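# Advance the cube calendar to tomorrow's date

## Task

The calendar's front, the face carrying the month name and turned toward the robot, currently reads today's date. Rearrange the cubes so that this front reads the next day's date, with both digits the right way up. At the end both cubes must rest flat inside the tray, the hands must have released them and pulled away, and the robot must be neither toppled nor tilted. A result that stays correct only because the robot is holding it does not count.

## Robot and tools

Robot: a two-wheeled mobile cart that drives forward/back and turns on the spot but cannot slide sideways, with a pan/tilt head camera and two arms (left_arm, right_arm). Each arm has a wrist camera. The cart's footprint is 0.53 m wide and spans x = -0.35 to 0.07 m. Each arm's vertical pan axis sits at x = -0.060, y = +0.155 (left) or -0.155 m (right); the shoulder is 0.03 m outward from it and 0.89 m high. Link lengths: upper arm 0.116, forearm 0.135, hand 0.162 m. The fixed jaw tip reaches roughly 0.44 m from its pan axis at most and no lower than 0.55 m above the floor.

Frames: the base frame sits on the floor between the drive wheels, x forward, y left, z up. left_hand and right_hand in the results are the fixed-jaw tips in this frame; a held object lies next to the tip, on the swinging-jaw side. Hand axes: z out along the fingers, y from swinging jaw toward fixed jaw. The odometry frame is the base frame where the scene began; base_odometry counts wheel rotation only, so slip shows up as travel. Heading is left-positive, -3.142 to 3.142.

execute_actions: argument actions is a list holding one action (or empty, which just reports state and images). An action may contain base, joints, or both; its motions begin together and may finish separately. base takes exactly one key: translate_m, a relative drive in metres (positive forward, -1.4 to 1.4), or rotate_rad, a relative turn in radians (positive counter-clockwise seen from above, -3.2 to 3.2). joints is one dictionary for both arms and head, mapping joint names to absolute target angles in radians. Names and ranges: head_pan_rad -3.2..3.2 (0 ahead, positive left); head_tilt_rad -0.76..1.45 (0 level, positive down); per arm, with prefix left_arm_ or right_arm_: shoulder_pan_rad -1.919..1.919, shoulder_lift_rad -1.745..1.745, elbow_flex_rad -1.69..1.58, wrist_flex_rad -1.658..1.658, wrist_roll_rad -2.743..2.841, gripper_rad 0..1.919. Joints left out may keep driving toward older targets without the status saying so. Unknown keys or out-of-range numbers make the whole call rejected, nothing moves. Optional cameras picks head_camera, left_wrist_camera, right_wrist_camera or all (default all; [] none); the pictures line lists image order.

wait: seconds 0 to 10; commands nothing and returns state and images. zoom_image: camera plus region [x0, y0, x1, y1] in pixels of that camera's last full 644x476 image, origin top-left, at most 504x504. finished_scene: scene number; ends the scene irreversibly after the last command is held, and reports success. Answering without any tool call also ends things.

Arm geometry. Pan: at 0 the left arm points left and the right arm right; positive pan rotates either clockwise from above; straight ahead is +1.571 (left) and -1.571 (right). Bend: with lift, elbow and wrist flex all 0 the upper arm leans 0.24 rad outward from vertical and forearm and fingers are horizontal; positive values bend downward. The sum of the three is the fingers' angle below horizontal; 1.571 means pointing down, which requires the forearm no more than 0.08 rad above level. Roll: -1.522 closes the jaws across the arm plane with the fixed jaw on the left looking outward; 1.619 puts it on the right; 0.049 closes them in the plane, fixed jaw below (level fingers) or toward the pan axis (fingers down). Gripper opening between tips: 0 rad 0.003 m, 0.3 0.026, 0.6 0.049, 1 0.076, 1.919 0.106. The hand body protrudes about 0.08 m above level fingers with the fixed jaw left, below them with it right, so over furniture keep the fixed jaw on the left. To grip, command a target below the touching angle, at most about 0.2 rad below; deeper adds nothing and may trip the jaw. A holding jaw reports off_target; done means empty or barely squeezing.

Stowed: left arm pan -1.75, lift 0.05, elbow 1.35, wrist_flex -1.55, roll -1.52; right arm the same with pan 1.75. Stow in two actions, wrists first and then the other three, away from loose objects; unstowing, do not move the wrists first. Turning while stowed needs a free circle of radius 0.44 m around the origin. Turning or reversing right next to a desk can hook the cart's rear and tip it.

Result lines: base_status and joint_status per motion. done (for the base, wheels turned the commanded amount even if slipping); off_target means resting away from target, possibly still pushing (load, obstacle, or tripped motor); time_out means the target was dropped and the joint holds. This robot never reports contact_stop. "joint command not followed" (often with a cause line) means a self-collision check withheld that arm's targets; its gripper still moves, and withheld targets may be retried on later actions until replaced. on_its_own reports motion not commanded by this call. To stop a blocked joint pushing, command its current reading.

Sag: loaded joints settle off target in gravity's direction; add the last sag against gravity next time. Hand positions may be off by a few centimetres. Overload: a joint held over about 0.30 rad from target for about 2 s trips to 20 % torque, unreported; the simulation keeps running while you compose replies. Reset by waiting until the reading settles, then targeting 0.2 rad past the reading on the side away from the original target (or 0.04 rad beyond the range end; for a jaw, the end). Payload about 0.4 kg per hand at full reach, 0.7 kg within 0.28 m of the pan axis, about 1 kg with both hands close in. Long holds heat shoulder_lift motors: MOTOR HOT from 55 °C, and at 70 °C an OVER-TEMPERATURE FAULT stops the arm, its joints report limit_stop_at_motor_heat, and you must resend targets.

Avoid: hard arm-on-arm collisions or pressing (can end the run), pulling or pushing that tips the robot (pulls on things in front are worst), dropping, slamming or knocking objects. A loose object may occasionally be nudged by outside forces. Head camera intrinsics: 644x476, fx=fy=594.592, cx 321.186, cy 236.777; left wrist fx 294.141; right wrist fx 353.606.

Each tool is called in YAML: its name, and indented under it one key for each argument.

## Session

execute_actions:
  actions:
    - {"joints":{"head_tilt_rad":0.4}}

Scene clock: 1.03 s.
base_odometry: x=+0.000 y=+0.000 heading=+0.000 (m, m, rad; odometry frame)
base_status: not commanded
joint_positions: head_pan_rad=-0.024 head_tilt_rad=+0.393 left_arm_shoulder_pan_rad=-1.771 left_arm_shoulder_lift_rad=+0.101 left_arm_elbow_flex_rad=+1.301 left_arm_wrist_flex_rad=-1.522 left_arm_wrist_roll_rad=-1.505 left_arm_gripper_rad=+1.920 right_arm_shoulder_pan_rad=+1.717 right_arm_shoulder_lift_rad=+0.116 right_arm_elbow_flex_rad=+1.345 right_arm_wrist_flex_rad=-1.506 right_arm_wrist_roll_rad=-1.537 right_arm_gripper_rad=+1.920
joint_status: all done
left_hand: x=-0.3101 y=+0.0963 z=+0.8898 quat_wxyz=(-0.069, -0.660, -0.072, +0.745) (m; base frame)
right_hand: x=-0.3100 y=-0.1259 z=+0.8762 quat_wxyz=(-0.048, +0.689, -0.056, -0.721) (m; base frame)
pictures: head_camera, left_wrist_camera, right_wrist_camera
Images, in order (width x height): head_camera 644x476, left_wrist_camera 644x476, right_wrist_camera 644x476.

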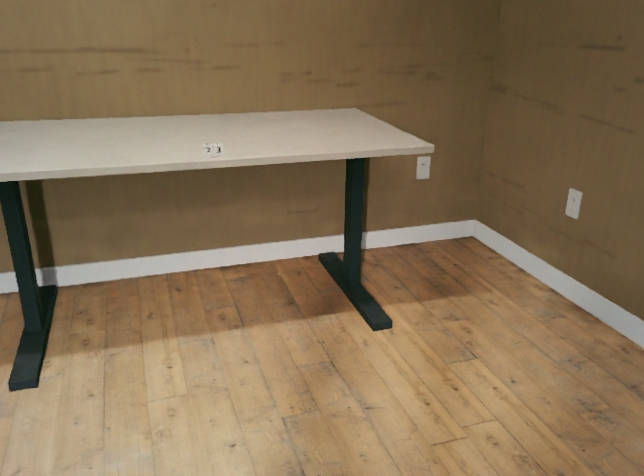

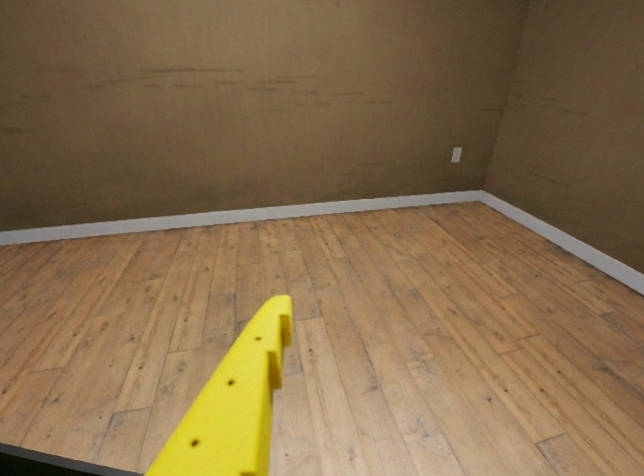

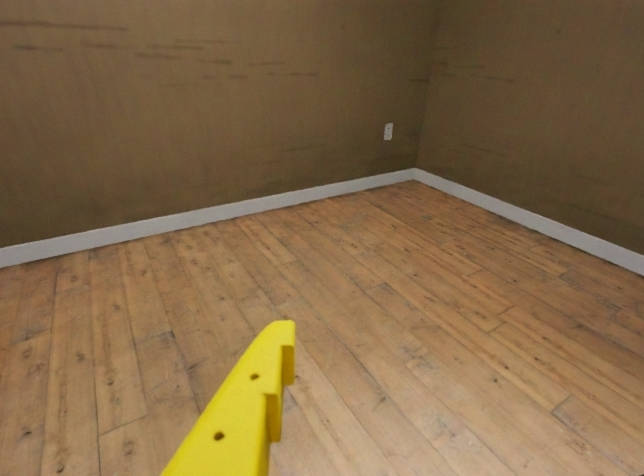

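execute_actions:
  actions:
    - {"base":{"rotate_rad":0.19}}
  cameras: []

execute_actions:
  actions:
    - {"base":{"translate_m":1.1},"joints":{"right_arm_shoulder_pan_rad":-1.55,"right_arm_shoulder_lift_rad":0.3,"right_arm_elbow_flex_rad":-0.3}}
  cameras: []

execute_actions:
  actions:
    - {"base":{"rotate_rad":0.095},"joints":{"head_pan_rad":0,"head_tilt_rad":0.65,"right_arm_wrist_flex_rad":1.54,"right_arm_wrist_roll_rad":0.06,"right_arm_gripper_rad":0.65}}
  cameras: ["head_camera"]

Scene clock: 8.27 s.
base_odometry: x=+0.000 y=+0.000 heading=+0.189 (m, m, rad; odometry frame)
base_status: done
joint_positions: head_pan_rad=-0.024 head_tilt_rad=+0.393 left_arm_shoulder_pan_rad=-1.771 left_arm_shoulder_lift_rad=+0.101 left_arm_elbow_flex_rad=+1.301 left_arm_wrist_flex_rad=-1.522 left_arm_wrist_roll_rad=-1.505 left_arm_gripper_rad=+1.920 right_arm_shoulder_pan_rad=+1.717 right_arm_shoulder_lift_rad=+0.116 right_arm_elbow_flex_rad=+1.345 right_arm_wrist_flex_rad=-1.506 right_arm_wrist_roll_rad=-1.537 right_arm_gripper_rad=+1.920
joint_status: not commanded
left_hand: x=-0.3101 y=+0.0963 z=+0.8898 quat_wxyz=(-0.069, -0.660, -0.072, +0.745) (m; base frame)
right_hand: x=-0.3100 y=-0.1259 z=+0.8762 quat_wxyz=(-0.048, +0.689, -0.056, -0.721) (m; base frame)
pictures: none
No camera images: the call's "cameras" was empty. Leave "cameras" out to get every camera's image.

Scene clock: 14.60 s.
base_odometry: x=+1.080 y=+0.208 heading=+0.189 (m, m, rad; odometry frame)
base_status: done
joint_positions: head_pan_rad=-0.024 head_tilt_rad=+0.394 left_arm_shoulder_pan_rad=-1.771 left_arm_shoulder_lift_rad=+0.101 left_arm_elbow_flex_rad=+1.301 left_arm_wrist_flex_rad=-1.522 left_arm_wrist_roll_rad=-1.505 left_arm_gripper_rad=+1.920 right_arm_shoulder_pan_rad=-1.544 right_arm_shoulder_lift_rad=+0.306 right_arm_elbow_flex_rad=-0.270 right_arm_wrist_flex_rad=-1.506 right_arm_wrist_roll_rad=-1.537 right_arm_gripper_rad=+1.920
joint_status: all done
left_hand: x=-0.3101 y=+0.0963 z=+0.8898 quat_wxyz=(-0.069, -0.660, -0.072, +0.745) (m; base frame)
right_hand: x=+0.1824 y=-0.1538 z=+1.1530 quat_wxyz=(+0.999, +0.001, +0.050, -0.006) (m; base frame)
pictures: none
No camera images: the call's "cameras" was empty. Leave "cameras" out to get every camera's image.

Scene clock: 17.33 s.
base_odometry: x=+1.080 y=+0.208 heading=+0.285 (m, m, rad; odometry frame)
base_status: done
joint_positions: head_pan_rad=-0.010 head_tilt_rad=+0.644 left_arm_shoulder_pan_rad=-1.771 left_arm_shoulder_lift_rad=+0.101 left_arm_elbow_flex_rad=+1.301 left_arm_wrist_flex_rad=-1.522 left_arm_wrist_roll_rad=-1.505 left_arm_gripper_rad=+1.920 right_arm_shoulder_pan_rad=-1.546 right_arm_shoulder_lift_rad=+0.311 right_arm_elbow_flex_rad=-0.270 right_arm_wrist_flex_rad=+1.530 right_arm_wrist_roll_rad=+0.051 right_arm_gripper_rad=+0.660
joint_status: all done
left_hand: x=-0.3101 y=+0.0963 z=+0.8898 quat_wxyz=(-0.069, -0.660, -0.072, +0.745) (m; base frame)
right_hand: x=+0.1586 y=-0.1610 z=+0.8319 quat_wxyz=(+0.000, -0.699, +0.715, +0.000) (m; base frame)
pictures: head_camera
Images, in order (width x height): head_camera 644x476.

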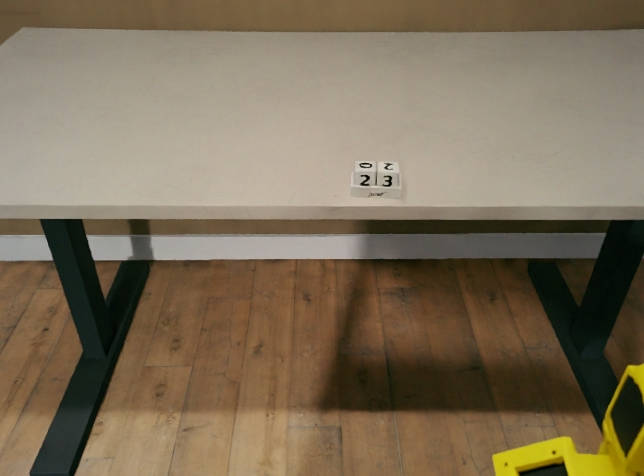

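execute_actions:
  actions:
    - {"base":{"translate_m":0.56},"joints":{"head_pan_rad":-0.4,"head_tilt_rad":1.1,"right_arm_shoulder_pan_rad":-1.83,"right_arm_elbow_flex_rad":-0.05,"right_arm_wrist_flex_rad":1.28,"right_arm_wrist_roll_rad":-0.25}}
  cameras: ["head_camera","right_wrist_camera"]

Scene clock: 27.27 s.
base_odometry: x=+1.618 y=+0.367 heading=+0.286 (m, m, rad; odometry frame)
base_status: done
joint_positions: head_pan_rad=-0.390 head_tilt_rad=+1.095 left_arm_shoulder_pan_rad=-1.771 left_arm_shoulder_lift_rad=+0.101 left_arm_elbow_flex_rad=+1.301 left_arm_wrist_flex_rad=-1.522 left_arm_wrist_roll_rad=-1.505 left_arm_gripper_rad=+1.920 right_arm_shoulder_pan_rad=-1.825 right_arm_shoulder_lift_rad=+0.311 right_arm_elbow_flex_rad=-0.045 right_arm_wrist_flex_rad=+1.291 right_arm_wrist_roll_rad=-0.241 right_arm_gripper_rad=+0.660
joint_status: all done
left_hand: x=-0.3101 y=+0.0963 z=+0.8898 quat_wxyz=(-0.069, -0.660, -0.072, +0.745) (m; base frame)
right_hand: x=+0.1502 y=-0.0985 z=+0.8016 quat_wxyz=(+0.006, -0.694, +0.720, -0.004) (m; base frame)
pictures: head_camera, right_wrist_camera
Images, in order (width x height): head_camera 644x476, right_wrist_camera 644x476.

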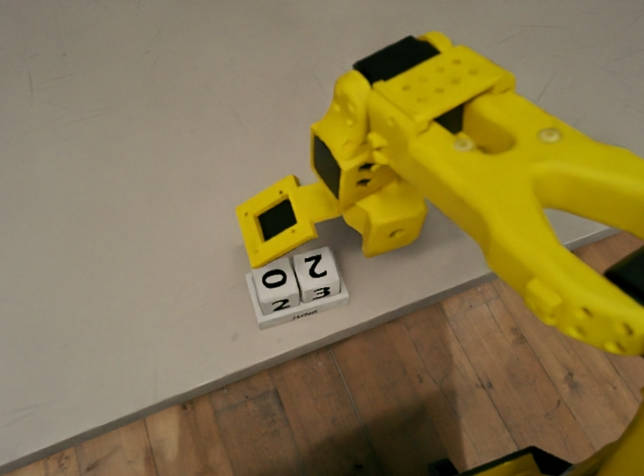

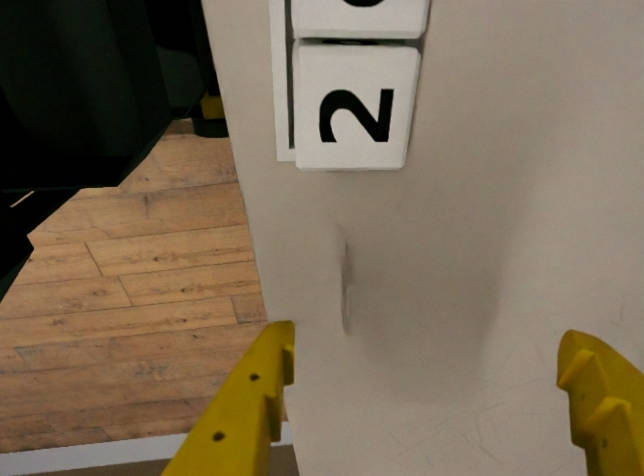

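execute_actions:
  actions:
    - {"base":{"translate_m":-0.025}}
  cameras: []

execute_actions:
  actions:
    - {"base":{"rotate_rad":0.12},"joints":{"right_arm_shoulder_pan_rad":-1.88,"right_arm_shoulder_lift_rad":0.44,"right_arm_wrist_flex_rad":1.15,"right_arm_wrist_roll_rad":-0.42}}
  cameras: ["head_camera","right_wrist_camera"]

Scene clock: 33.90 s.
base_odometry: x=+1.593 y=+0.359 heading=+0.286 (m, m, rad; odometry frame)
base_status: done
joint_positions: head_pan_rad=-0.390 head_tilt_rad=+1.095 left_arm_shoulder_pan_rad=-1.771 left_arm_shoulder_lift_rad=+0.101 left_arm_elbow_flex_rad=+1.301 left_arm_wrist_flex_rad=-1.522 left_arm_wrist_roll_rad=-1.505 left_arm_gripper_rad=+1.920 right_arm_shoulder_pan_rad=-1.826 right_arm_shoulder_lift_rad=+0.311 right_arm_elbow_flex_rad=-0.045 right_arm_wrist_flex_rad=+1.291 right_arm_wrist_roll_rad=-0.241 right_arm_gripper_rad=+0.660
joint_status: not commanded
left_hand: x=-0.3101 y=+0.0963 z=+0.8898 quat_wxyz=(-0.069, -0.660, -0.072, +0.745) (m; base frame)
right_hand: x=+0.1501 y=-0.0982 z=+0.8016 quat_wxyz=(+0.006, -0.695, +0.719, -0.004) (m; base frame)
pictures: none
No camera images: the call's "cameras" was empty. Leave "cameras" out to get every camera's image.

Scene clock: 34.73 s.
base_odometry: x=+1.593 y=+0.360 heading=+0.407 (m, m, rad; odometry frame)
base_status: done
joint_positions: head_pan_rad=-0.390 head_tilt_rad=+1.095 left_arm_shoulder_pan_rad=-1.771 left_arm_shoulder_lift_rad=+0.101 left_arm_elbow_flex_rad=+1.301 left_arm_wrist_flex_rad=-1.522 left_arm_wrist_roll_rad=-1.505 left_arm_gripper_rad=+1.920 right_arm_shoulder_pan_rad=-1.875 right_arm_shoulder_lift_rad=+0.447 right_arm_elbow_flex_rad=-0.045 right_arm_wrist_flex_rad=+1.162 right_arm_wrist_roll_rad=-0.411 right_arm_gripper_rad=+0.660
joint_status: all done
left_hand: x=-0.3101 y=+0.0963 z=+0.8898 quat_wxyz=(-0.069, -0.660, -0.072, +0.745) (m; base frame)
right_hand: x=+0.1531 y=-0.0847 z=+0.7748 quat_wxyz=(+0.003, -0.650, +0.760, -0.001) (m; base frame)
pictures: head_camera, right_wrist_camera
Images, in order (width x height): head_camera 644x476, right_wrist_camera 644x476.

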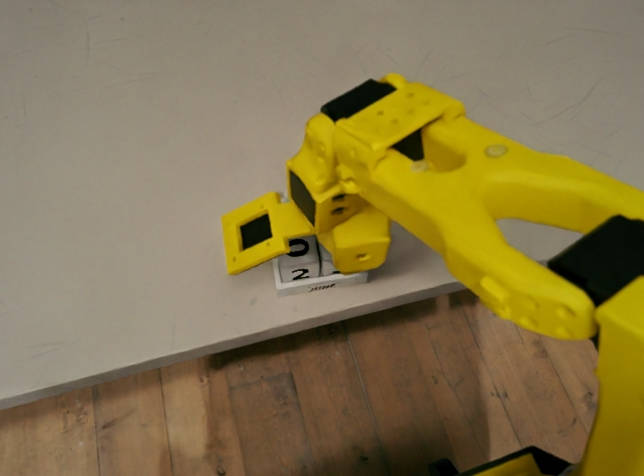

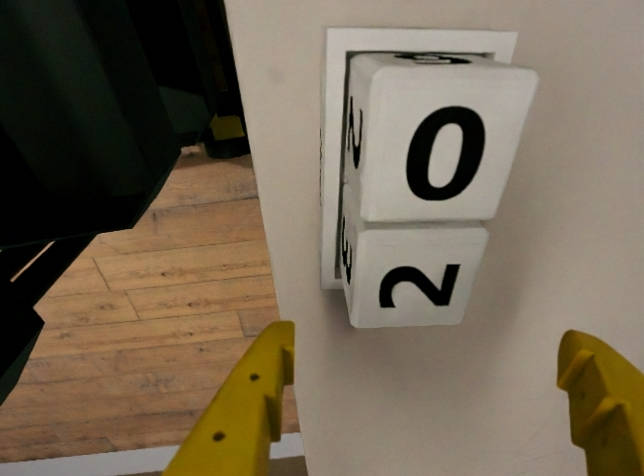

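execute_actions:
  actions:
    - {"joints":{"right_arm_shoulder_lift_rad":0.61,"right_arm_elbow_flex_rad":-0.13,"right_arm_wrist_flex_rad":1.02,"right_arm_gripper_rad":0.5}}
  cameras: ["right_wrist_camera"]

Scene clock: 38.93 s.
base_odometry: x=+1.593 y=+0.360 heading=+0.407 (m, m, rad; odometry frame)
base_status: not commanded
joint_positions: head_pan_rad=-0.390 head_tilt_rad=+1.095 left_arm_shoulder_pan_rad=-1.771 left_arm_shoulder_lift_rad=+0.101 left_arm_elbow_flex_rad=+1.301 left_arm_wrist_flex_rad=-1.522 left_arm_wrist_roll_rad=-1.505 left_arm_gripper_rad=+1.920 right_arm_shoulder_pan_rad=-1.875 right_arm_shoulder_lift_rad=+0.618 right_arm_elbow_flex_rad=-0.102 right_arm_wrist_flex_rad=+1.032 right_arm_wrist_roll_rad=-0.411 right_arm_gripper_rad=+0.510
joint_status: all done
left_hand: x=-0.3101 y=+0.0963 z=+0.8898 quat_wxyz=(-0.069, -0.660, -0.072, +0.745) (m; base frame)
right_hand: x=+0.1632 y=-0.0816 z=+0.7469 quat_wxyz=(+0.011, -0.650, +0.760, -0.005) (m; base frame)
pictures: right_wrist_camera
Images, in order (width x height): right_wrist_camera 644x476.

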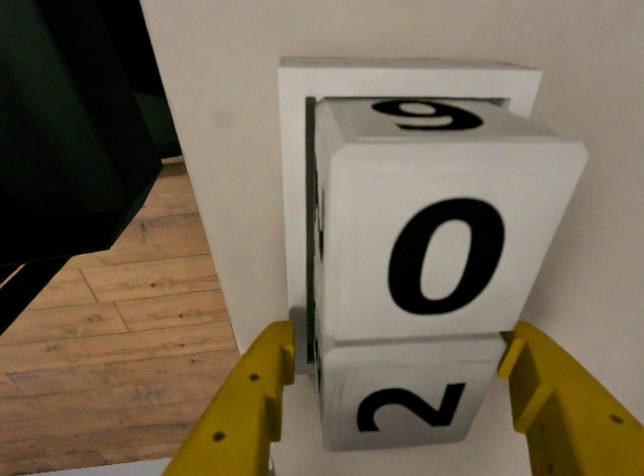

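execute_actions:
  actions:
    - {"base":{"translate_m":0.005}}
  cameras: ["right_wrist_camera"]

execute_actions:
  actions:
    - {"joints":{"right_arm_gripper_rad":0.2}}
  cameras: []

execute_actions:
  actions:
    - {"joints":{"right_arm_shoulder_lift_rad":0.4,"right_arm_elbow_flex_rad":-0.17,"right_arm_wrist_flex_rad":1.25}}
  cameras: ["right_wrist_camera"]

Scene clock: 45.23 s.
base_odometry: x=+1.597 y=+0.361 heading=+0.408 (m, m, rad; odometry frame)
base_status: done
joint_positions: head_pan_rad=-0.390 head_tilt_rad=+1.095 left_arm_shoulder_pan_rad=-1.771 left_arm_shoulder_lift_rad=+0.101 left_arm_elbow_flex_rad=+1.301 left_arm_wrist_flex_rad=-1.522 left_arm_wrist_roll_rad=-1.505 left_arm_gripper_rad=+1.920 right_arm_shoulder_pan_rad=-1.875 right_arm_shoulder_lift_rad=+0.618 right_arm_elbow_flex_rad=-0.102 right_arm_wrist_flex_rad=+1.032 right_arm_wrist_roll_rad=-0.411 right_arm_gripper_rad=+0.510
joint_status: not commanded
left_hand: x=-0.3101 y=+0.0963 z=+0.8898 quat_wxyz=(-0.069, -0.660, -0.072, +0.745) (m; base frame)
right_hand: x=+0.1632 y=-0.0816 z=+0.7469 quat_wxyz=(+0.011, -0.650, +0.760, -0.005) (m; base frame)
pictures: right_wrist_camera
Images, in order (width x height): right_wrist_camera 644x476.

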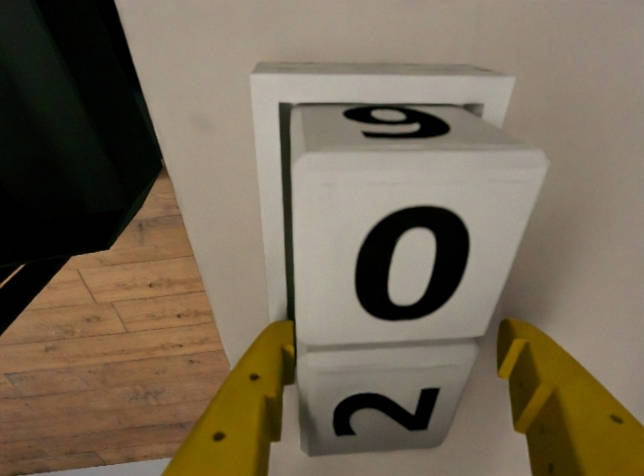

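Scene clock: 45.90 s.
base_odometry: x=+1.597 y=+0.361 heading=+0.408 (m, m, rad; odometry frame)
base_status: not commanded
joint_positions: head_pan_rad=-0.390 head_tilt_rad=+1.095 left_arm_shoulder_pan_rad=-1.771 left_arm_shoulder_lift_rad=+0.101 left_arm_elbow_flex_rad=+1.301 left_arm_wrist_flex_rad=-1.522 left_arm_wrist_roll_rad=-1.505 left_arm_gripper_rad=+1.920 right_arm_shoulder_pan_rad=-1.875 right_arm_shoulder_lift_rad=+0.618 right_arm_elbow_flex_rad=-0.102 right_arm_wrist_flex_rad=+1.032 right_arm_wrist_roll_rad=-0.411 right_arm_gripper_rad=+0.367
joint_status: right_arm_gripper_rad off_target (ended at +0.367, target +0.200)
left_hand: x=-0.3101 y=+0.0963 z=+0.8898 quat_wxyz=(-0.069, -0.660, -0.072, +0.745) (m; base frame)
right_hand: x=+0.1632 y=-0.0816 z=+0.7469 quat_wxyz=(+0.011, -0.650, +0.760, -0.005) (m; base frame)
pictures: none
No camera images: the call's "cameras" was empty. Leave "cameras" out to get every camera's image.

Scene clock: 46.80 s.
base_odometry: x=+1.597 y=+0.361 heading=+0.408 (m, m, rad; odometry frame)
base_status: not commanded
joint_positions: head_pan_rad=-0.390 head_tilt_rad=+1.095 left_arm_shoulder_pan_rad=-1.771 left_arm_shoulder_lift_rad=+0.101 left_arm_elbow_flex_rad=+1.301 left_arm_wrist_flex_rad=-1.522 left_arm_wrist_roll_rad=-1.505 left_arm_gripper_rad=+1.920 right_arm_shoulder_pan_rad=-1.875 right_arm_shoulder_lift_rad=+0.455 right_arm_elbow_flex_rad=-0.140 right_arm_wrist_flex_rad=+1.239 right_arm_wrist_roll_rad=-0.411 right_arm_gripper_rad=+0.367
joint_status: all done
left_hand: x=-0.3101 y=+0.0963 z=+0.8898 quat_wxyz=(-0.069, -0.660, -0.072, +0.745) (m; base frame)
right_hand: x=+0.1590 y=-0.0829 z=+0.7854 quat_wxyz=(+0.008, -0.650, +0.760, -0.003) (m; base frame)
pictures: right_wrist_camera
Images, in order (width x height): right_wrist_camera 644x476.

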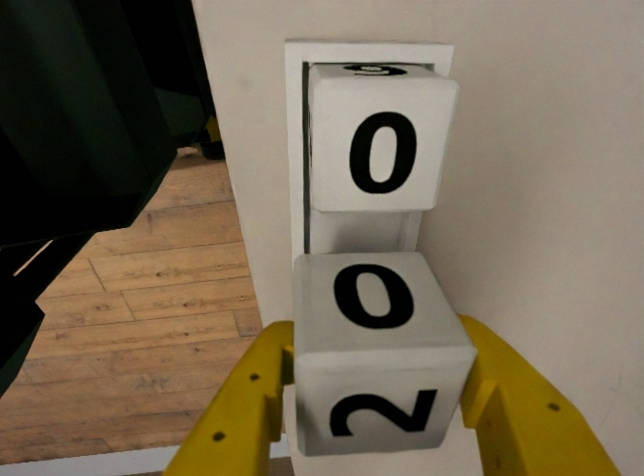

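Repeat the earlier placement pose, which shows the right face.

execute_actions:
  actions:
    - {"joints":{"right_arm_shoulder_pan_rad":-1.47,"right_arm_shoulder_lift_rad":0.75,"right_arm_elbow_flex_rad":-0.74,"right_arm_wrist_flex_rad":1.5,"right_arm_wrist_roll_rad":-1.53,"head_pan_rad":-0.6,"head_tilt_rad":1.0}}
  cameras: []

execute_actions:
  actions:
    - {"joints":{"right_arm_shoulder_lift_rad":0.96,"right_arm_wrist_flex_rad":1.27}}
  cameras: ["head_camera"]

Scene clock: 53.30 s.
base_odometry: x=+1.597 y=+0.361 heading=+0.408 (m, m, rad; odometry frame)
base_status: not commanded
joint_positions: head_pan_rad=-0.590 head_tilt_rad=+1.015 left_arm_shoulder_pan_rad=-1.771 left_arm_shoulder_lift_rad=+0.101 left_arm_elbow_flex_rad=+1.301 left_arm_wrist_flex_rad=-1.522 left_arm_wrist_roll_rad=-1.505 left_arm_gripper_rad=+1.920 right_arm_shoulder_pan_rad=-1.475 right_arm_shoulder_lift_rad=+0.763 right_arm_elbow_flex_rad=-0.706 right_arm_wrist_flex_rad=+1.490 right_arm_wrist_roll_rad=-1.522 right_arm_gripper_rad=+0.367
joint_status: all done
left_hand: x=-0.3101 y=+0.0963 z=+0.8898 quat_wxyz=(-0.069, -0.660, -0.072, +0.745) (m; base frame)
right_hand: x=+0.2065 y=-0.1729 z=+0.7930 quat_wxyz=(+0.012, +0.048, +0.999, -0.001) (m; base frame)
pictures: none
No camera images: the call's "cameras" was empty. Leave "cameras" out to get every camera's image.

Scene clock: 54.20 s.
base_odometry: x=+1.597 y=+0.361 heading=+0.408 (m, m, rad; odometry frame)
base_status: not commanded
joint_positions: head_pan_rad=-0.590 head_tilt_rad=+1.015 left_arm_shoulder_pan_rad=-1.771 left_arm_shoulder_lift_rad=+0.101 left_arm_elbow_flex_rad=+1.301 left_arm_wrist_flex_rad=-1.522 left_arm_wrist_roll_rad=-1.505 left_arm_gripper_rad=+1.920 right_arm_shoulder_pan_rad=-1.475 right_arm_shoulder_lift_rad=+0.975 right_arm_elbow_flex_rad=-0.708 right_arm_wrist_flex_rad=+1.282 right_arm_wrist_roll_rad=-1.522 right_arm_gripper_rad=+0.367
joint_status: all done
left_hand: x=-0.3101 y=+0.0963 z=+0.8898 quat_wxyz=(-0.069, -0.660, -0.072, +0.745) (m; base frame)
right_hand: x=+0.2135 y=-0.1735 z=+0.7429 quat_wxyz=(+0.011, +0.048, +0.999, -0.001) (m; base frame)
pictures: head_camera
Images, in order (width x height): head_camera 644x476.

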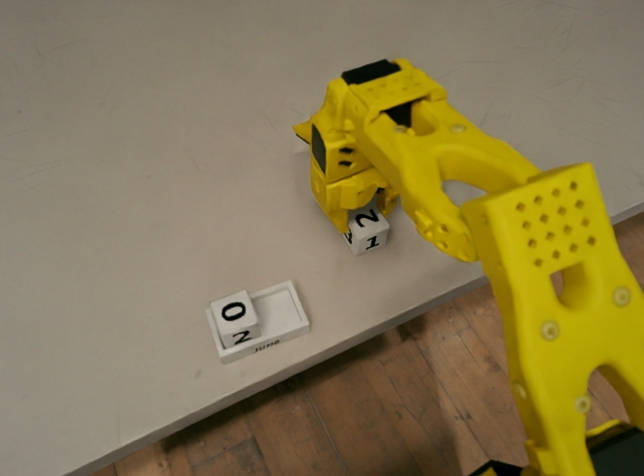

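execute_actions:
  actions:
    - {"base":{"translate_m":0.012},"joints":{"right_arm_shoulder_pan_rad":-1.75,"right_arm_shoulder_lift_rad":0.4,"right_arm_elbow_flex_rad":-0.105,"right_arm_wrist_flex_rad":1.17,"right_arm_wrist_roll_rad":2.78,"head_pan_rad":-0.4,"head_tilt_rad":1.1}}
  cameras: ["head_camera","right_wrist_camera"]

Scene clock: 65.37 s.
base_odometry: x=+1.609 y=+0.366 heading=+0.409 (m, m, rad; odometry frame)
base_status: done
joint_positions: head_pan_rad=-0.410 head_tilt_rad=+1.095 left_arm_shoulder_pan_rad=-1.771 left_arm_shoulder_lift_rad=+0.101 left_arm_elbow_flex_rad=+1.301 left_arm_wrist_flex_rad=-1.522 left_arm_wrist_roll_rad=-1.505 left_arm_gripper_rad=+1.920 right_arm_shoulder_pan_rad=-1.745 right_arm_shoulder_lift_rad=+0.453 right_arm_elbow_flex_rad=-0.100 right_arm_wrist_flex_rad=+1.182 right_arm_wrist_roll_rad=+2.770 right_arm_gripper_rad=+0.367
joint_status: all done
left_hand: x=-0.3101 y=+0.0963 z=+0.8898 quat_wxyz=(-0.069, -0.660, -0.072, +0.745) (m; base frame)
right_hand: x=+0.1831 y=-0.1155 z=+0.7810 quat_wxyz=(-0.008, -0.788, -0.615, -0.016) (m; base frame)
pictures: head_camera, right_wrist_camera
Images, in order (width x height): head_camera 644x476, right_wrist_camera 644x476.

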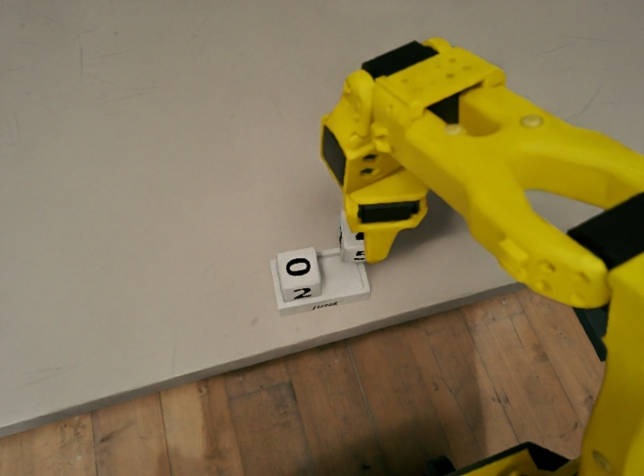

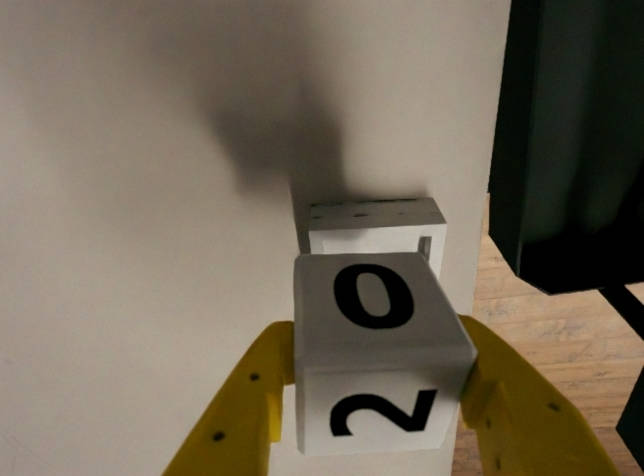

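execute_actions:
  actions:
    - {"joints":{"right_arm_wrist_flex_rad":-1.65,"right_arm_wrist_roll_rad":1.6,"right_arm_elbow_flex_rad":-1.6,"right_arm_shoulder_lift_rad":1.3,"right_arm_shoulder_pan_rad":-1.6,"head_pan_rad":-0.7,"head_tilt_rad":0.4}}
  cameras: ["head_camera"]

Scene clock: 74.60 s.
base_odometry: x=+1.609 y=+0.366 heading=+0.409 (m, m, rad; odometry frame)
base_status: not commanded
joint_positions: head_pan_rad=-0.690 head_tilt_rad=+0.413 left_arm_shoulder_pan_rad=-1.771 left_arm_shoulder_lift_rad=+0.101 left_arm_elbow_flex_rad=+1.301 left_arm_wrist_flex_rad=-1.522 left_arm_wrist_roll_rad=-1.505 left_arm_gripper_rad=+1.920 right_arm_shoulder_pan_rad=-1.605 right_arm_shoulder_lift_rad=+1.322 right_arm_elbow_flex_rad=-1.573 right_arm_wrist_flex_rad=-1.621 right_arm_wrist_roll_rad=+1.609 right_arm_gripper_rad=+0.367
joint_status: all done
joint sent to its limit — the command would take right_arm_wrist_flex_rad past its lower limit, so that joint was sent only as far as its limit.
left_hand: x=-0.3101 y=+0.0963 z=+0.8898 quat_wxyz=(-0.069, -0.660, -0.072, +0.745) (m; base frame)
right_hand: x=+0.1682 y=-0.1552 z=+1.0865 quat_wxyz=(+0.022, +0.150, +0.002, -0.988) (m; base frame)
pictures: head_camera
Images, in order (width x height): head_camera 644x476.

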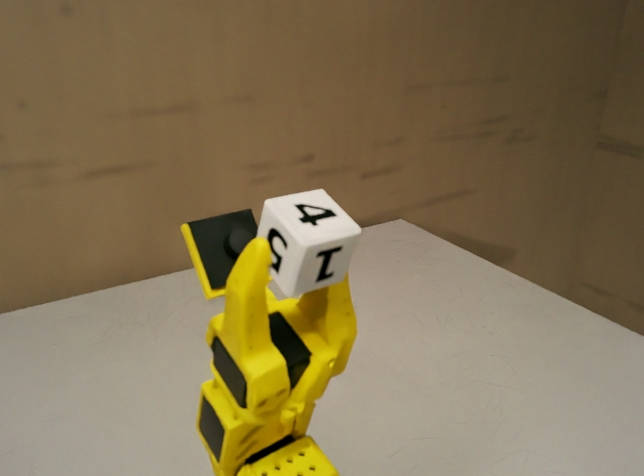

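zoom_image:
  camera: "head_camera"
  region: [240,170,400,310]

Region (240, 170, 400, 310) of head_camera's 644x476 image, scaled by 3.150; it fills the top 441 rows of this view, and the rest is white.

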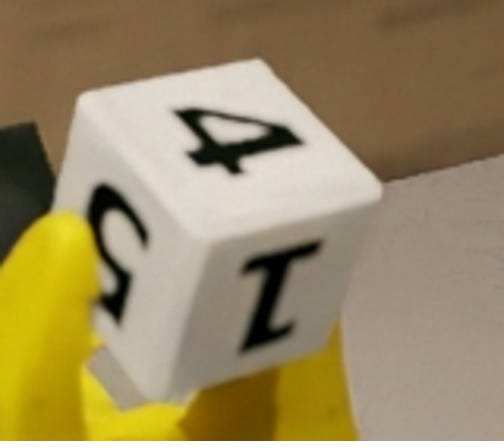

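execute_actions:
  actions:
    - {"joints":{"right_arm_shoulder_pan_rad":-1.47,"right_arm_shoulder_lift_rad":0.72,"right_arm_elbow_flex_rad":-0.715,"right_arm_wrist_flex_rad":1.5,"right_arm_wrist_roll_rad":-1.53,"head_pan_rad":-0.6,"head_tilt_rad":1.0}}
  cameras: []

execute_actions:
  actions:
    - {"joints":{"right_arm_shoulder_lift_rad":0.96,"right_arm_wrist_flex_rad":1.27}}
  cameras: []

execute_actions:
  actions:
    - {"joints":{"right_arm_shoulder_lift_rad":1.0,"right_arm_wrist_flex_rad":1.23}}
  cameras: []

execute_actions:
  actions:
    - {"joints":{"right_arm_gripper_rad":0.6}}
  cameras: []

execute_actions:
  actions:
    - {"joints":{"right_arm_shoulder_lift_rad":0.8,"right_arm_wrist_flex_rad":1.4}}
  cameras: []

execute_actions:
  actions:
    - {"joints":{"right_arm_shoulder_pan_rad":-1.445,"right_arm_shoulder_lift_rad":0.6,"right_arm_elbow_flex_rad":-0.36,"right_arm_wrist_flex_rad":1.25,"right_arm_wrist_roll_rad":0.09}}
  cameras: []

execute_actions:
  actions:
    - {"joints":{"right_arm_shoulder_lift_rad":0.74,"right_arm_wrist_flex_rad":1.14}}
  cameras: ["right_wrist_camera"]

Scene clock: 114.40 s.
base_odometry: x=+1.609 y=+0.366 heading=+0.409 (m, m, rad; odometry frame)
base_status: not commanded
joint_positions: head_pan_rad=-0.610 head_tilt_rad=+0.995 left_arm_shoulder_pan_rad=-1.771 left_arm_shoulder_lift_rad=+0.101 left_arm_elbow_flex_rad=+1.301 left_arm_wrist_flex_rad=-1.522 left_arm_wrist_roll_rad=-1.505 left_arm_gripper_rad=+1.920 right_arm_shoulder_pan_rad=-1.475 right_arm_shoulder_lift_rad=+0.780 right_arm_elbow_flex_rad=-0.703 right_arm_wrist_flex_rad=+1.489 right_arm_wrist_roll_rad=-1.522 right_arm_gripper_rad=+0.367
joint_status: all done
left_hand: x=-0.3101 y=+0.0963 z=+0.8898 quat_wxyz=(-0.069, -0.660, -0.072, +0.745) (m; base frame)
right_hand: x=+0.2045 y=-0.1727 z=+0.7886 quat_wxyz=(+0.003, +0.048, +0.999, +0.000) (m; base frame)
pictures: none
No camera images: the call's "cameras" was empty. Leave "cameras" out to get every camera's image.

Scene clock: 115.30 s.
base_odometry: x=+1.609 y=+0.366 heading=+0.409 (m, m, rad; odometry frame)
base_status: not commanded
joint_positions: head_pan_rad=-0.610 head_tilt_rad=+0.995 left_arm_shoulder_pan_rad=-1.771 left_arm_shoulder_lift_rad=+0.101 left_arm_elbow_flex_rad=+1.301 left_arm_wrist_flex_rad=-1.522 left_arm_wrist_roll_rad=-1.505 left_arm_gripper_rad=+1.920 right_arm_shoulder_pan_rad=-1.475 right_arm_shoulder_lift_rad=+0.976 right_arm_elbow_flex_rad=-0.703 right_arm_wrist_flex_rad=+1.283 right_arm_wrist_roll_rad=-1.522 right_arm_gripper_rad=+0.367
joint_status: all done
left_hand: x=-0.3101 y=+0.0963 z=+0.8898 quat_wxyz=(-0.069, -0.660, -0.072, +0.745) (m; base frame)
right_hand: x=+0.2122 y=-0.1734 z=+0.7419 quat_wxyz=(+0.007, +0.048, +0.999, +0.000) (m; base frame)
pictures: none
No camera images: the call's "cameras" was empty. Leave "cameras" out to get every camera's image.

Scene clock: 115.93 s.
base_odometry: x=+1.609 y=+0.366 heading=+0.409 (m, m, rad; odometry frame)
base_status: not commanded
joint_positions: head_pan_rad=-0.610 head_tilt_rad=+0.995 left_arm_shoulder_pan_rad=-1.771 left_arm_shoulder_lift_rad=+0.101 left_arm_elbow_flex_rad=+1.301 left_arm_wrist_flex_rad=-1.522 left_arm_wrist_roll_rad=-1.505 left_arm_gripper_rad=+1.920 right_arm_shoulder_pan_rad=-1.475 right_arm_shoulder_lift_rad=+1.001 right_arm_elbow_flex_rad=-0.703 right_arm_wrist_flex_rad=+1.251 right_arm_wrist_roll_rad=-1.522 right_arm_gripper_rad=+0.365
joint_status: all done
left_hand: x=-0.3101 y=+0.0963 z=+0.8898 quat_wxyz=(-0.069, -0.660, -0.072, +0.745) (m; base frame)
right_hand: x=+0.2135 y=-0.1735 z=+0.7360 quat_wxyz=(+0.011, +0.048, +0.999, -0.001) (m; base frame)
pictures: none
No camera images: the call's "cameras" was empty. Leave "cameras" out to get every camera's image.

Scene clock: 116.67 s.
base_odometry: x=+1.609 y=+0.366 heading=+0.409 (m, m, rad; odometry frame)
base_status: not commanded
joint_positions: head_pan_rad=-0.610 head_tilt_rad=+0.995 left_arm_shoulder_pan_rad=-1.771 left_arm_shoulder_lift_rad=+0.101 left_arm_elbow_flex_rad=+1.301 left_arm_wrist_flex_rad=-1.522 left_arm_wrist_roll_rad=-1.505 left_arm_gripper_rad=+1.920 right_arm_shoulder_pan_rad=-1.475 right_arm_shoulder_lift_rad=+1.013 right_arm_elbow_flex_rad=-0.703 right_arm_wrist_flex_rad=+1.242 right_arm_wrist_roll_rad=-1.522 right_arm_gripper_rad=+0.589
joint_status: all done
left_hand: x=-0.3101 y=+0.0963 z=+0.8898 quat_wxyz=(-0.069, -0.660, -0.072, +0.745) (m; base frame)
right_hand: x=+0.2131 y=-0.1735 z=+0.7331 quat_wxyz=(+0.009, +0.048, +0.999, +0.000) (m; base frame)
pictures: none
No camera images: the call's "cameras" was empty. Leave "cameras" out to get every camera's image.

Scene clock: 117.50 s.
base_odometry: x=+1.609 y=+0.366 heading=+0.409 (m, m, rad; odometry frame)
base_status: not commanded
joint_positions: head_pan_rad=-0.610 head_tilt_rad=+0.995 left_arm_shoulder_pan_rad=-1.771 left_arm_shoulder_lift_rad=+0.101 left_arm_elbow_flex_rad=+1.301 left_arm_wrist_flex_rad=-1.522 left_arm_wrist_roll_rad=-1.505 left_arm_gripper_rad=+1.920 right_arm_shoulder_pan_rad=-1.475 right_arm_shoulder_lift_rad=+0.858 right_arm_elbow_flex_rad=-0.703 right_arm_wrist_flex_rad=+1.389 right_arm_wrist_roll_rad=-1.522 right_arm_gripper_rad=+0.590
joint_status: all done
left_hand: x=-0.3101 y=+0.0963 z=+0.8898 quat_wxyz=(-0.069, -0.660, -0.072, +0.745) (m; base frame)
right_hand: x=+0.2115 y=-0.1733 z=+0.7702 quat_wxyz=(+0.013, +0.048, +0.999, -0.001) (m; base frame)
pictures: none
No camera images: the call's "cameras" was empty. Leave "cameras" out to get every camera's image.

Scene clock: 119.50 s.
base_odometry: x=+1.609 y=+0.366 heading=+0.409 (m, m, rad; odometry frame)
base_status: not commanded
joint_positions: head_pan_rad=-0.610 head_tilt_rad=+0.995 left_arm_shoulder_pan_rad=-1.771 left_arm_shoulder_lift_rad=+0.101 left_arm_elbow_flex_rad=+1.301 left_arm_wrist_flex_rad=-1.522 left_arm_wrist_roll_rad=-1.505 left_arm_gripper_rad=+1.920 right_arm_shoulder_pan_rad=-1.450 right_arm_shoulder_lift_rad=+0.656 right_arm_elbow_flex_rad=-0.356 right_arm_wrist_flex_rad=+1.262 right_arm_wrist_roll_rad=+0.081 right_arm_gripper_rad=+0.590
joint_status: all done
left_hand: x=-0.3101 y=+0.0963 z=+0.8898 quat_wxyz=(-0.069, -0.660, -0.072, +0.745) (m; base frame)
right_hand: x=+0.1835 y=-0.1851 z=+0.7707 quat_wxyz=(+0.003, -0.675, +0.737, -0.004) (m; base frame)
pictures: none
No camera images: the call's "cameras" was empty. Leave "cameras" out to get every camera's image.

Scene clock: 120.27 s.
base_odometry: x=+1.609 y=+0.366 heading=+0.409 (m, m, rad; odometry frame)
base_status: not commanded
joint_positions: head_pan_rad=-0.610 head_tilt_rad=+0.995 left_arm_shoulder_pan_rad=-1.771 left_arm_shoulder_lift_rad=+0.101 left_arm_elbow_flex_rad=+1.301 left_arm_wrist_flex_rad=-1.522 left_arm_wrist_roll_rad=-1.505 left_arm_gripper_rad=+1.920 right_arm_shoulder_pan_rad=-1.450 right_arm_shoulder_lift_rad=+0.751 right_arm_elbow_flex_rad=-0.356 right_arm_wrist_flex_rad=+1.151 right_arm_wrist_roll_rad=+0.081 right_arm_gripper_rad=+0.590
joint_status: all done
left_hand: x=-0.3101 y=+0.0963 z=+0.8898 quat_wxyz=(-0.069, -0.660, -0.072, +0.745) (m; base frame)
right_hand: x=+0.1885 y=-0.1857 z=+0.7494 quat_wxyz=(+0.008, -0.675, +0.737, -0.009) (m; base frame)
pictures: right_wrist_camera
Images, in order (width x height): right_wrist_camera 644x476.

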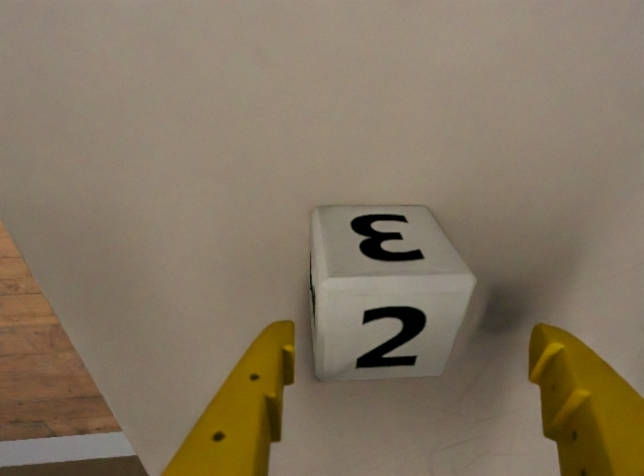

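execute_actions:
  actions:
    - {"joints":{"right_arm_shoulder_pan_rad":-1.462,"right_arm_shoulder_lift_rad":0.805,"right_arm_wrist_flex_rad":1.07}}
  cameras: []

execute_actions:
  actions:
    - {"joints":{"right_arm_gripper_rad":0.2}}
  cameras: []

execute_actions:
  actions:
    - {"joints":{"right_arm_shoulder_lift_rad":0.55}}
  cameras: []

execute_actions:
  actions:
    - {"base":{"translate_m":-0.07},"joints":{"right_arm_wrist_flex_rad":-1.1,"right_arm_wrist_roll_rad":-1.53,"right_arm_shoulder_pan_rad":-1.55,"head_pan_rad":-0.45,"head_tilt_rad":0.95}}
  cameras: []

execute_actions:
  actions:
    - {"joints":{"right_arm_shoulder_lift_rad":0.98,"right_arm_elbow_flex_rad":0.3}}
  cameras: ["head_camera","right_wrist_camera"]

Scene clock: 130.47 s.
base_odometry: x=+1.609 y=+0.366 heading=+0.409 (m, m, rad; odometry frame)
base_status: not commanded
joint_positions: head_pan_rad=-0.610 head_tilt_rad=+0.995 left_arm_shoulder_pan_rad=-1.771 left_arm_shoulder_lift_rad=+0.101 left_arm_elbow_flex_rad=+1.301 left_arm_wrist_flex_rad=-1.522 left_arm_wrist_roll_rad=-1.505 left_arm_gripper_rad=+1.920 right_arm_shoulder_pan_rad=-1.457 right_arm_shoulder_lift_rad=+0.815 right_arm_elbow_flex_rad=-0.356 right_arm_wrist_flex_rad=+1.082 right_arm_wrist_roll_rad=+0.081 right_arm_gripper_rad=+0.590
joint_status: all done
left_hand: x=-0.3101 y=+0.0963 z=+0.8898 quat_wxyz=(-0.069, -0.660, -0.072, +0.745) (m; base frame)
right_hand: x=+0.1899 y=-0.1844 z=+0.7350 quat_wxyz=(+0.010, -0.678, +0.735, -0.011) (m; base frame)
pictures: none
No camera images: the call's "cameras" was empty. Leave "cameras" out to get every camera's image.

Scene clock: 131.20 s.
base_odometry: x=+1.609 y=+0.366 heading=+0.409 (m, m, rad; odometry frame)
base_status: not commanded
joint_positions: head_pan_rad=-0.610 head_tilt_rad=+0.995 left_arm_shoulder_pan_rad=-1.771 left_arm_shoulder_lift_rad=+0.101 left_arm_elbow_flex_rad=+1.301 left_arm_wrist_flex_rad=-1.522 left_arm_wrist_roll_rad=-1.505 left_arm_gripper_rad=+1.920 right_arm_shoulder_pan_rad=-1.457 right_arm_shoulder_lift_rad=+0.815 right_arm_elbow_flex_rad=-0.356 right_arm_wrist_flex_rad=+1.082 right_arm_wrist_roll_rad=+0.081 right_arm_gripper_rad=+0.367
joint_status: right_arm_gripper_rad off_target (ended at +0.367, target +0.200)
left_hand: x=-0.3101 y=+0.0963 z=+0.8898 quat_wxyz=(-0.069, -0.660, -0.072, +0.745) (m; base frame)
right_hand: x=+0.1899 y=-0.1844 z=+0.7350 quat_wxyz=(+0.010, -0.678, +0.735, -0.011) (m; base frame)
pictures: none
No camera images: the call's "cameras" was empty. Leave "cameras" out to get every camera's image.

Scene clock: 132.10 s.
base_odometry: x=+1.609 y=+0.366 heading=+0.409 (m, m, rad; odometry frame)
base_status: not commanded
joint_positions: head_pan_rad=-0.610 head_tilt_rad=+0.995 left_arm_shoulder_pan_rad=-1.771 left_arm_shoulder_lift_rad=+0.101 left_arm_elbow_flex_rad=+1.301 left_arm_wrist_flex_rad=-1.522 left_arm_wrist_roll_rad=-1.505 left_arm_gripper_rad=+1.920 right_arm_shoulder_pan_rad=-1.457 right_arm_shoulder_lift_rad=+0.608 right_arm_elbow_flex_rad=-0.355 right_arm_wrist_flex_rad=+1.082 right_arm_wrist_roll_rad=+0.081 right_arm_gripper_rad=+0.367
joint_status: all done
left_hand: x=-0.3101 y=+0.0963 z=+0.8898 quat_wxyz=(-0.069, -0.660, -0.072, +0.745) (m; base frame)
right_hand: x=+0.2174 y=-0.1875 z=+0.7836 quat_wxyz=(+0.077, -0.673, +0.730, -0.089) (m; base frame)
pictures: none
No camera images: the call's "cameras" was empty. Leave "cameras" out to get every camera's image.

Scene clock: 134.30 s.
base_odometry: x=+1.545 y=+0.339 heading=+0.412 (m, m, rad; odometry frame)
base_status: done
joint_positions: head_pan_rad=-0.460 head_tilt_rad=+0.965 left_arm_shoulder_pan_rad=-1.771 left_arm_shoulder_lift_rad=+0.101 left_arm_elbow_flex_rad=+1.301 left_arm_wrist_flex_rad=-1.522 left_arm_wrist_roll_rad=-1.505 left_arm_gripper_rad=+1.920 right_arm_shoulder_pan_rad=-1.544 right_arm_shoulder_lift_rad=+0.608 right_arm_elbow_flex_rad=-0.349 right_arm_wrist_flex_rad=-1.082 right_arm_wrist_roll_rad=-1.522 right_arm_gripper_rad=+0.367
joint_status: all done
left_hand: x=-0.3101 y=+0.0963 z=+0.8898 quat_wxyz=(-0.069, -0.660, -0.072, +0.745) (m; base frame)
right_hand: x=+0.2989 y=-0.1569 z=+1.0583 quat_wxyz=(+0.931, +0.005, +0.365, -0.013) (m; base frame)
pictures: none
No camera images: the call's "cameras" was empty. Leave "cameras" out to get every camera's image.

Scene clock: 135.47 s.
base_odometry: x=+1.545 y=+0.339 heading=+0.412 (m, m, rad; odometry frame)
base_status: not commanded
joint_positions: head_pan_rad=-0.460 head_tilt_rad=+0.965 left_arm_shoulder_pan_rad=-1.771 left_arm_shoulder_lift_rad=+0.101 left_arm_elbow_flex_rad=+1.301 left_arm_wrist_flex_rad=-1.522 left_arm_wrist_roll_rad=-1.505 left_arm_gripper_rad=+1.920 right_arm_shoulder_pan_rad=-1.544 right_arm_shoulder_lift_rad=+0.995 right_arm_elbow_flex_rad=+0.302 right_arm_wrist_flex_rad=-1.084 right_arm_wrist_roll_rad=-1.522 right_arm_gripper_rad=+0.367
joint_status: all done
left_hand: x=-0.3101 y=+0.0963 z=+0.8898 quat_wxyz=(-0.069, -0.660, -0.072, +0.745) (m; base frame)
right_hand: x=+0.2785 y=-0.1564 z=+0.7692 quat_wxyz=(+0.628, +0.010, +0.778, -0.009) (m; base frame)
pictures: head_camera, right_wrist_camera
Images, in order (width x height): head_camera 644x476, right_wrist_camera 644x476.

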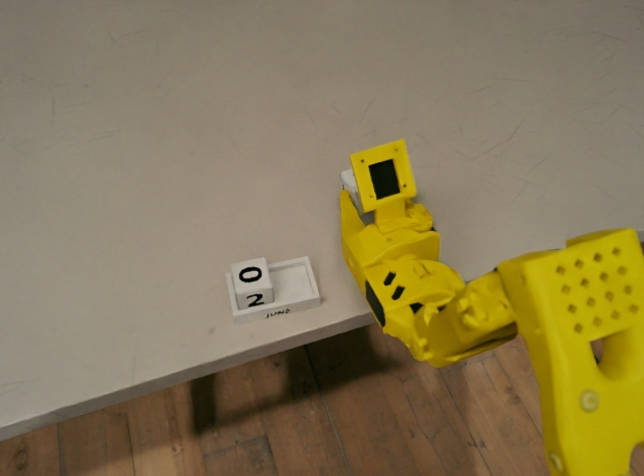

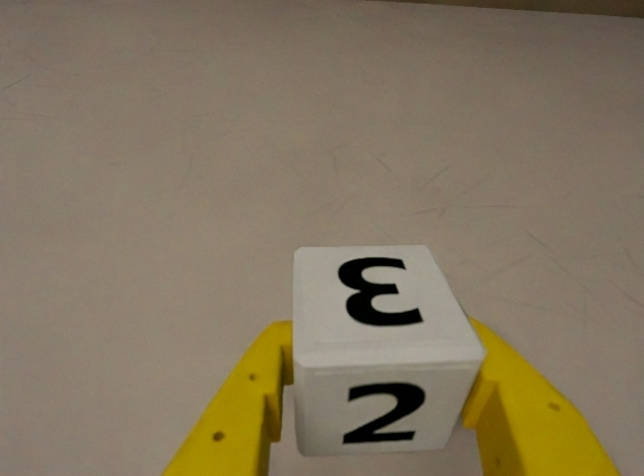

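Lower with the shoulder (less tilt).

execute_actions:
  actions:
    - {"joints":{"right_arm_shoulder_lift_rad":1.09}}
  cameras: ["right_wrist_camera"]

Scene clock: 138.53 s.
base_odometry: x=+1.545 y=+0.339 heading=+0.412 (m, m, rad; odometry frame)
base_status: not commanded
joint_positions: head_pan_rad=-0.460 head_tilt_rad=+0.965 left_arm_shoulder_pan_rad=-1.771 left_arm_shoulder_lift_rad=+0.101 left_arm_elbow_flex_rad=+1.301 left_arm_wrist_flex_rad=-1.522 left_arm_wrist_roll_rad=-1.505 left_arm_gripper_rad=+1.920 right_arm_shoulder_pan_rad=-1.544 right_arm_shoulder_lift_rad=+1.101 right_arm_elbow_flex_rad=+0.302 right_arm_wrist_flex_rad=-1.084 right_arm_wrist_roll_rad=-1.522 right_arm_gripper_rad=+0.367
joint_status: all done
left_hand: x=-0.3101 y=+0.0963 z=+0.8898 quat_wxyz=(-0.069, -0.660, -0.072, +0.745) (m; base frame)
right_hand: x=+0.2636 y=-0.1560 z=+0.7374 quat_wxyz=(+0.586, +0.011, +0.810, -0.008) (m; base frame)
pictures: right_wrist_camera
Images, in order (width x height): right_wrist_camera 644x476.

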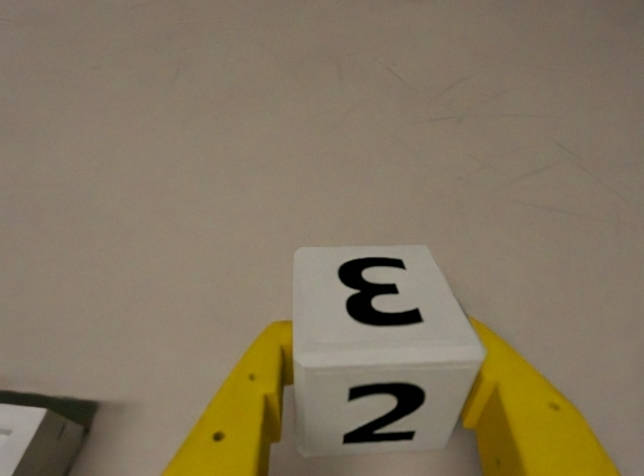

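execute_actions:
  actions:
    - {"joints":{"right_arm_shoulder_lift_rad":1.14,"right_arm_wrist_flex_rad":-1.13,"right_arm_gripper_rad":0.3}}
  cameras: ["right_wrist_camera"]

Scene clock: 141.90 s.
base_odometry: x=+1.545 y=+0.339 heading=+0.412 (m, m, rad; odometry frame)
base_status: not commanded
joint_positions: head_pan_rad=-0.460 head_tilt_rad=+0.965 left_arm_shoulder_pan_rad=-1.771 left_arm_shoulder_lift_rad=+0.101 left_arm_elbow_flex_rad=+1.301 left_arm_wrist_flex_rad=-1.522 left_arm_wrist_roll_rad=-1.505 left_arm_gripper_rad=+1.920 right_arm_shoulder_pan_rad=-1.546 right_arm_shoulder_lift_rad=+1.138 right_arm_elbow_flex_rad=+0.302 right_arm_wrist_flex_rad=-1.125 right_arm_wrist_roll_rad=-1.522 right_arm_gripper_rad=+0.368
joint_status: right_arm_gripper_rad off_target (ended at +0.368, target +0.300); the others done
left_hand: x=-0.3101 y=+0.0963 z=+0.8898 quat_wxyz=(-0.069, -0.660, -0.072, +0.745) (m; base frame)
right_hand: x=+0.2599 y=-0.1554 z=+0.7330 quat_wxyz=(+0.588, +0.010, +0.809, -0.008) (m; base frame)
pictures: right_wrist_camera
Images, in order (width x height): right_wrist_camera 644x476.

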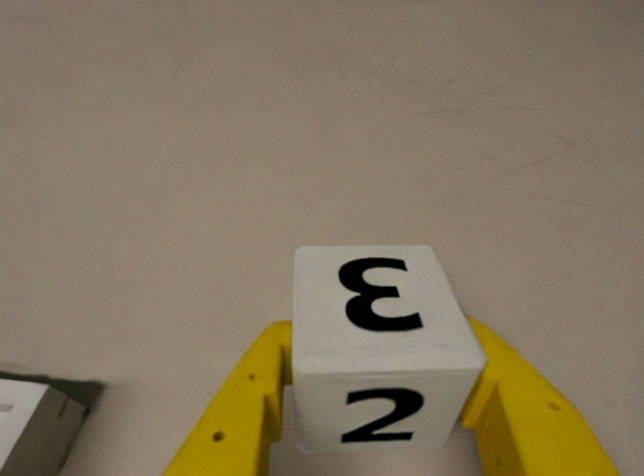

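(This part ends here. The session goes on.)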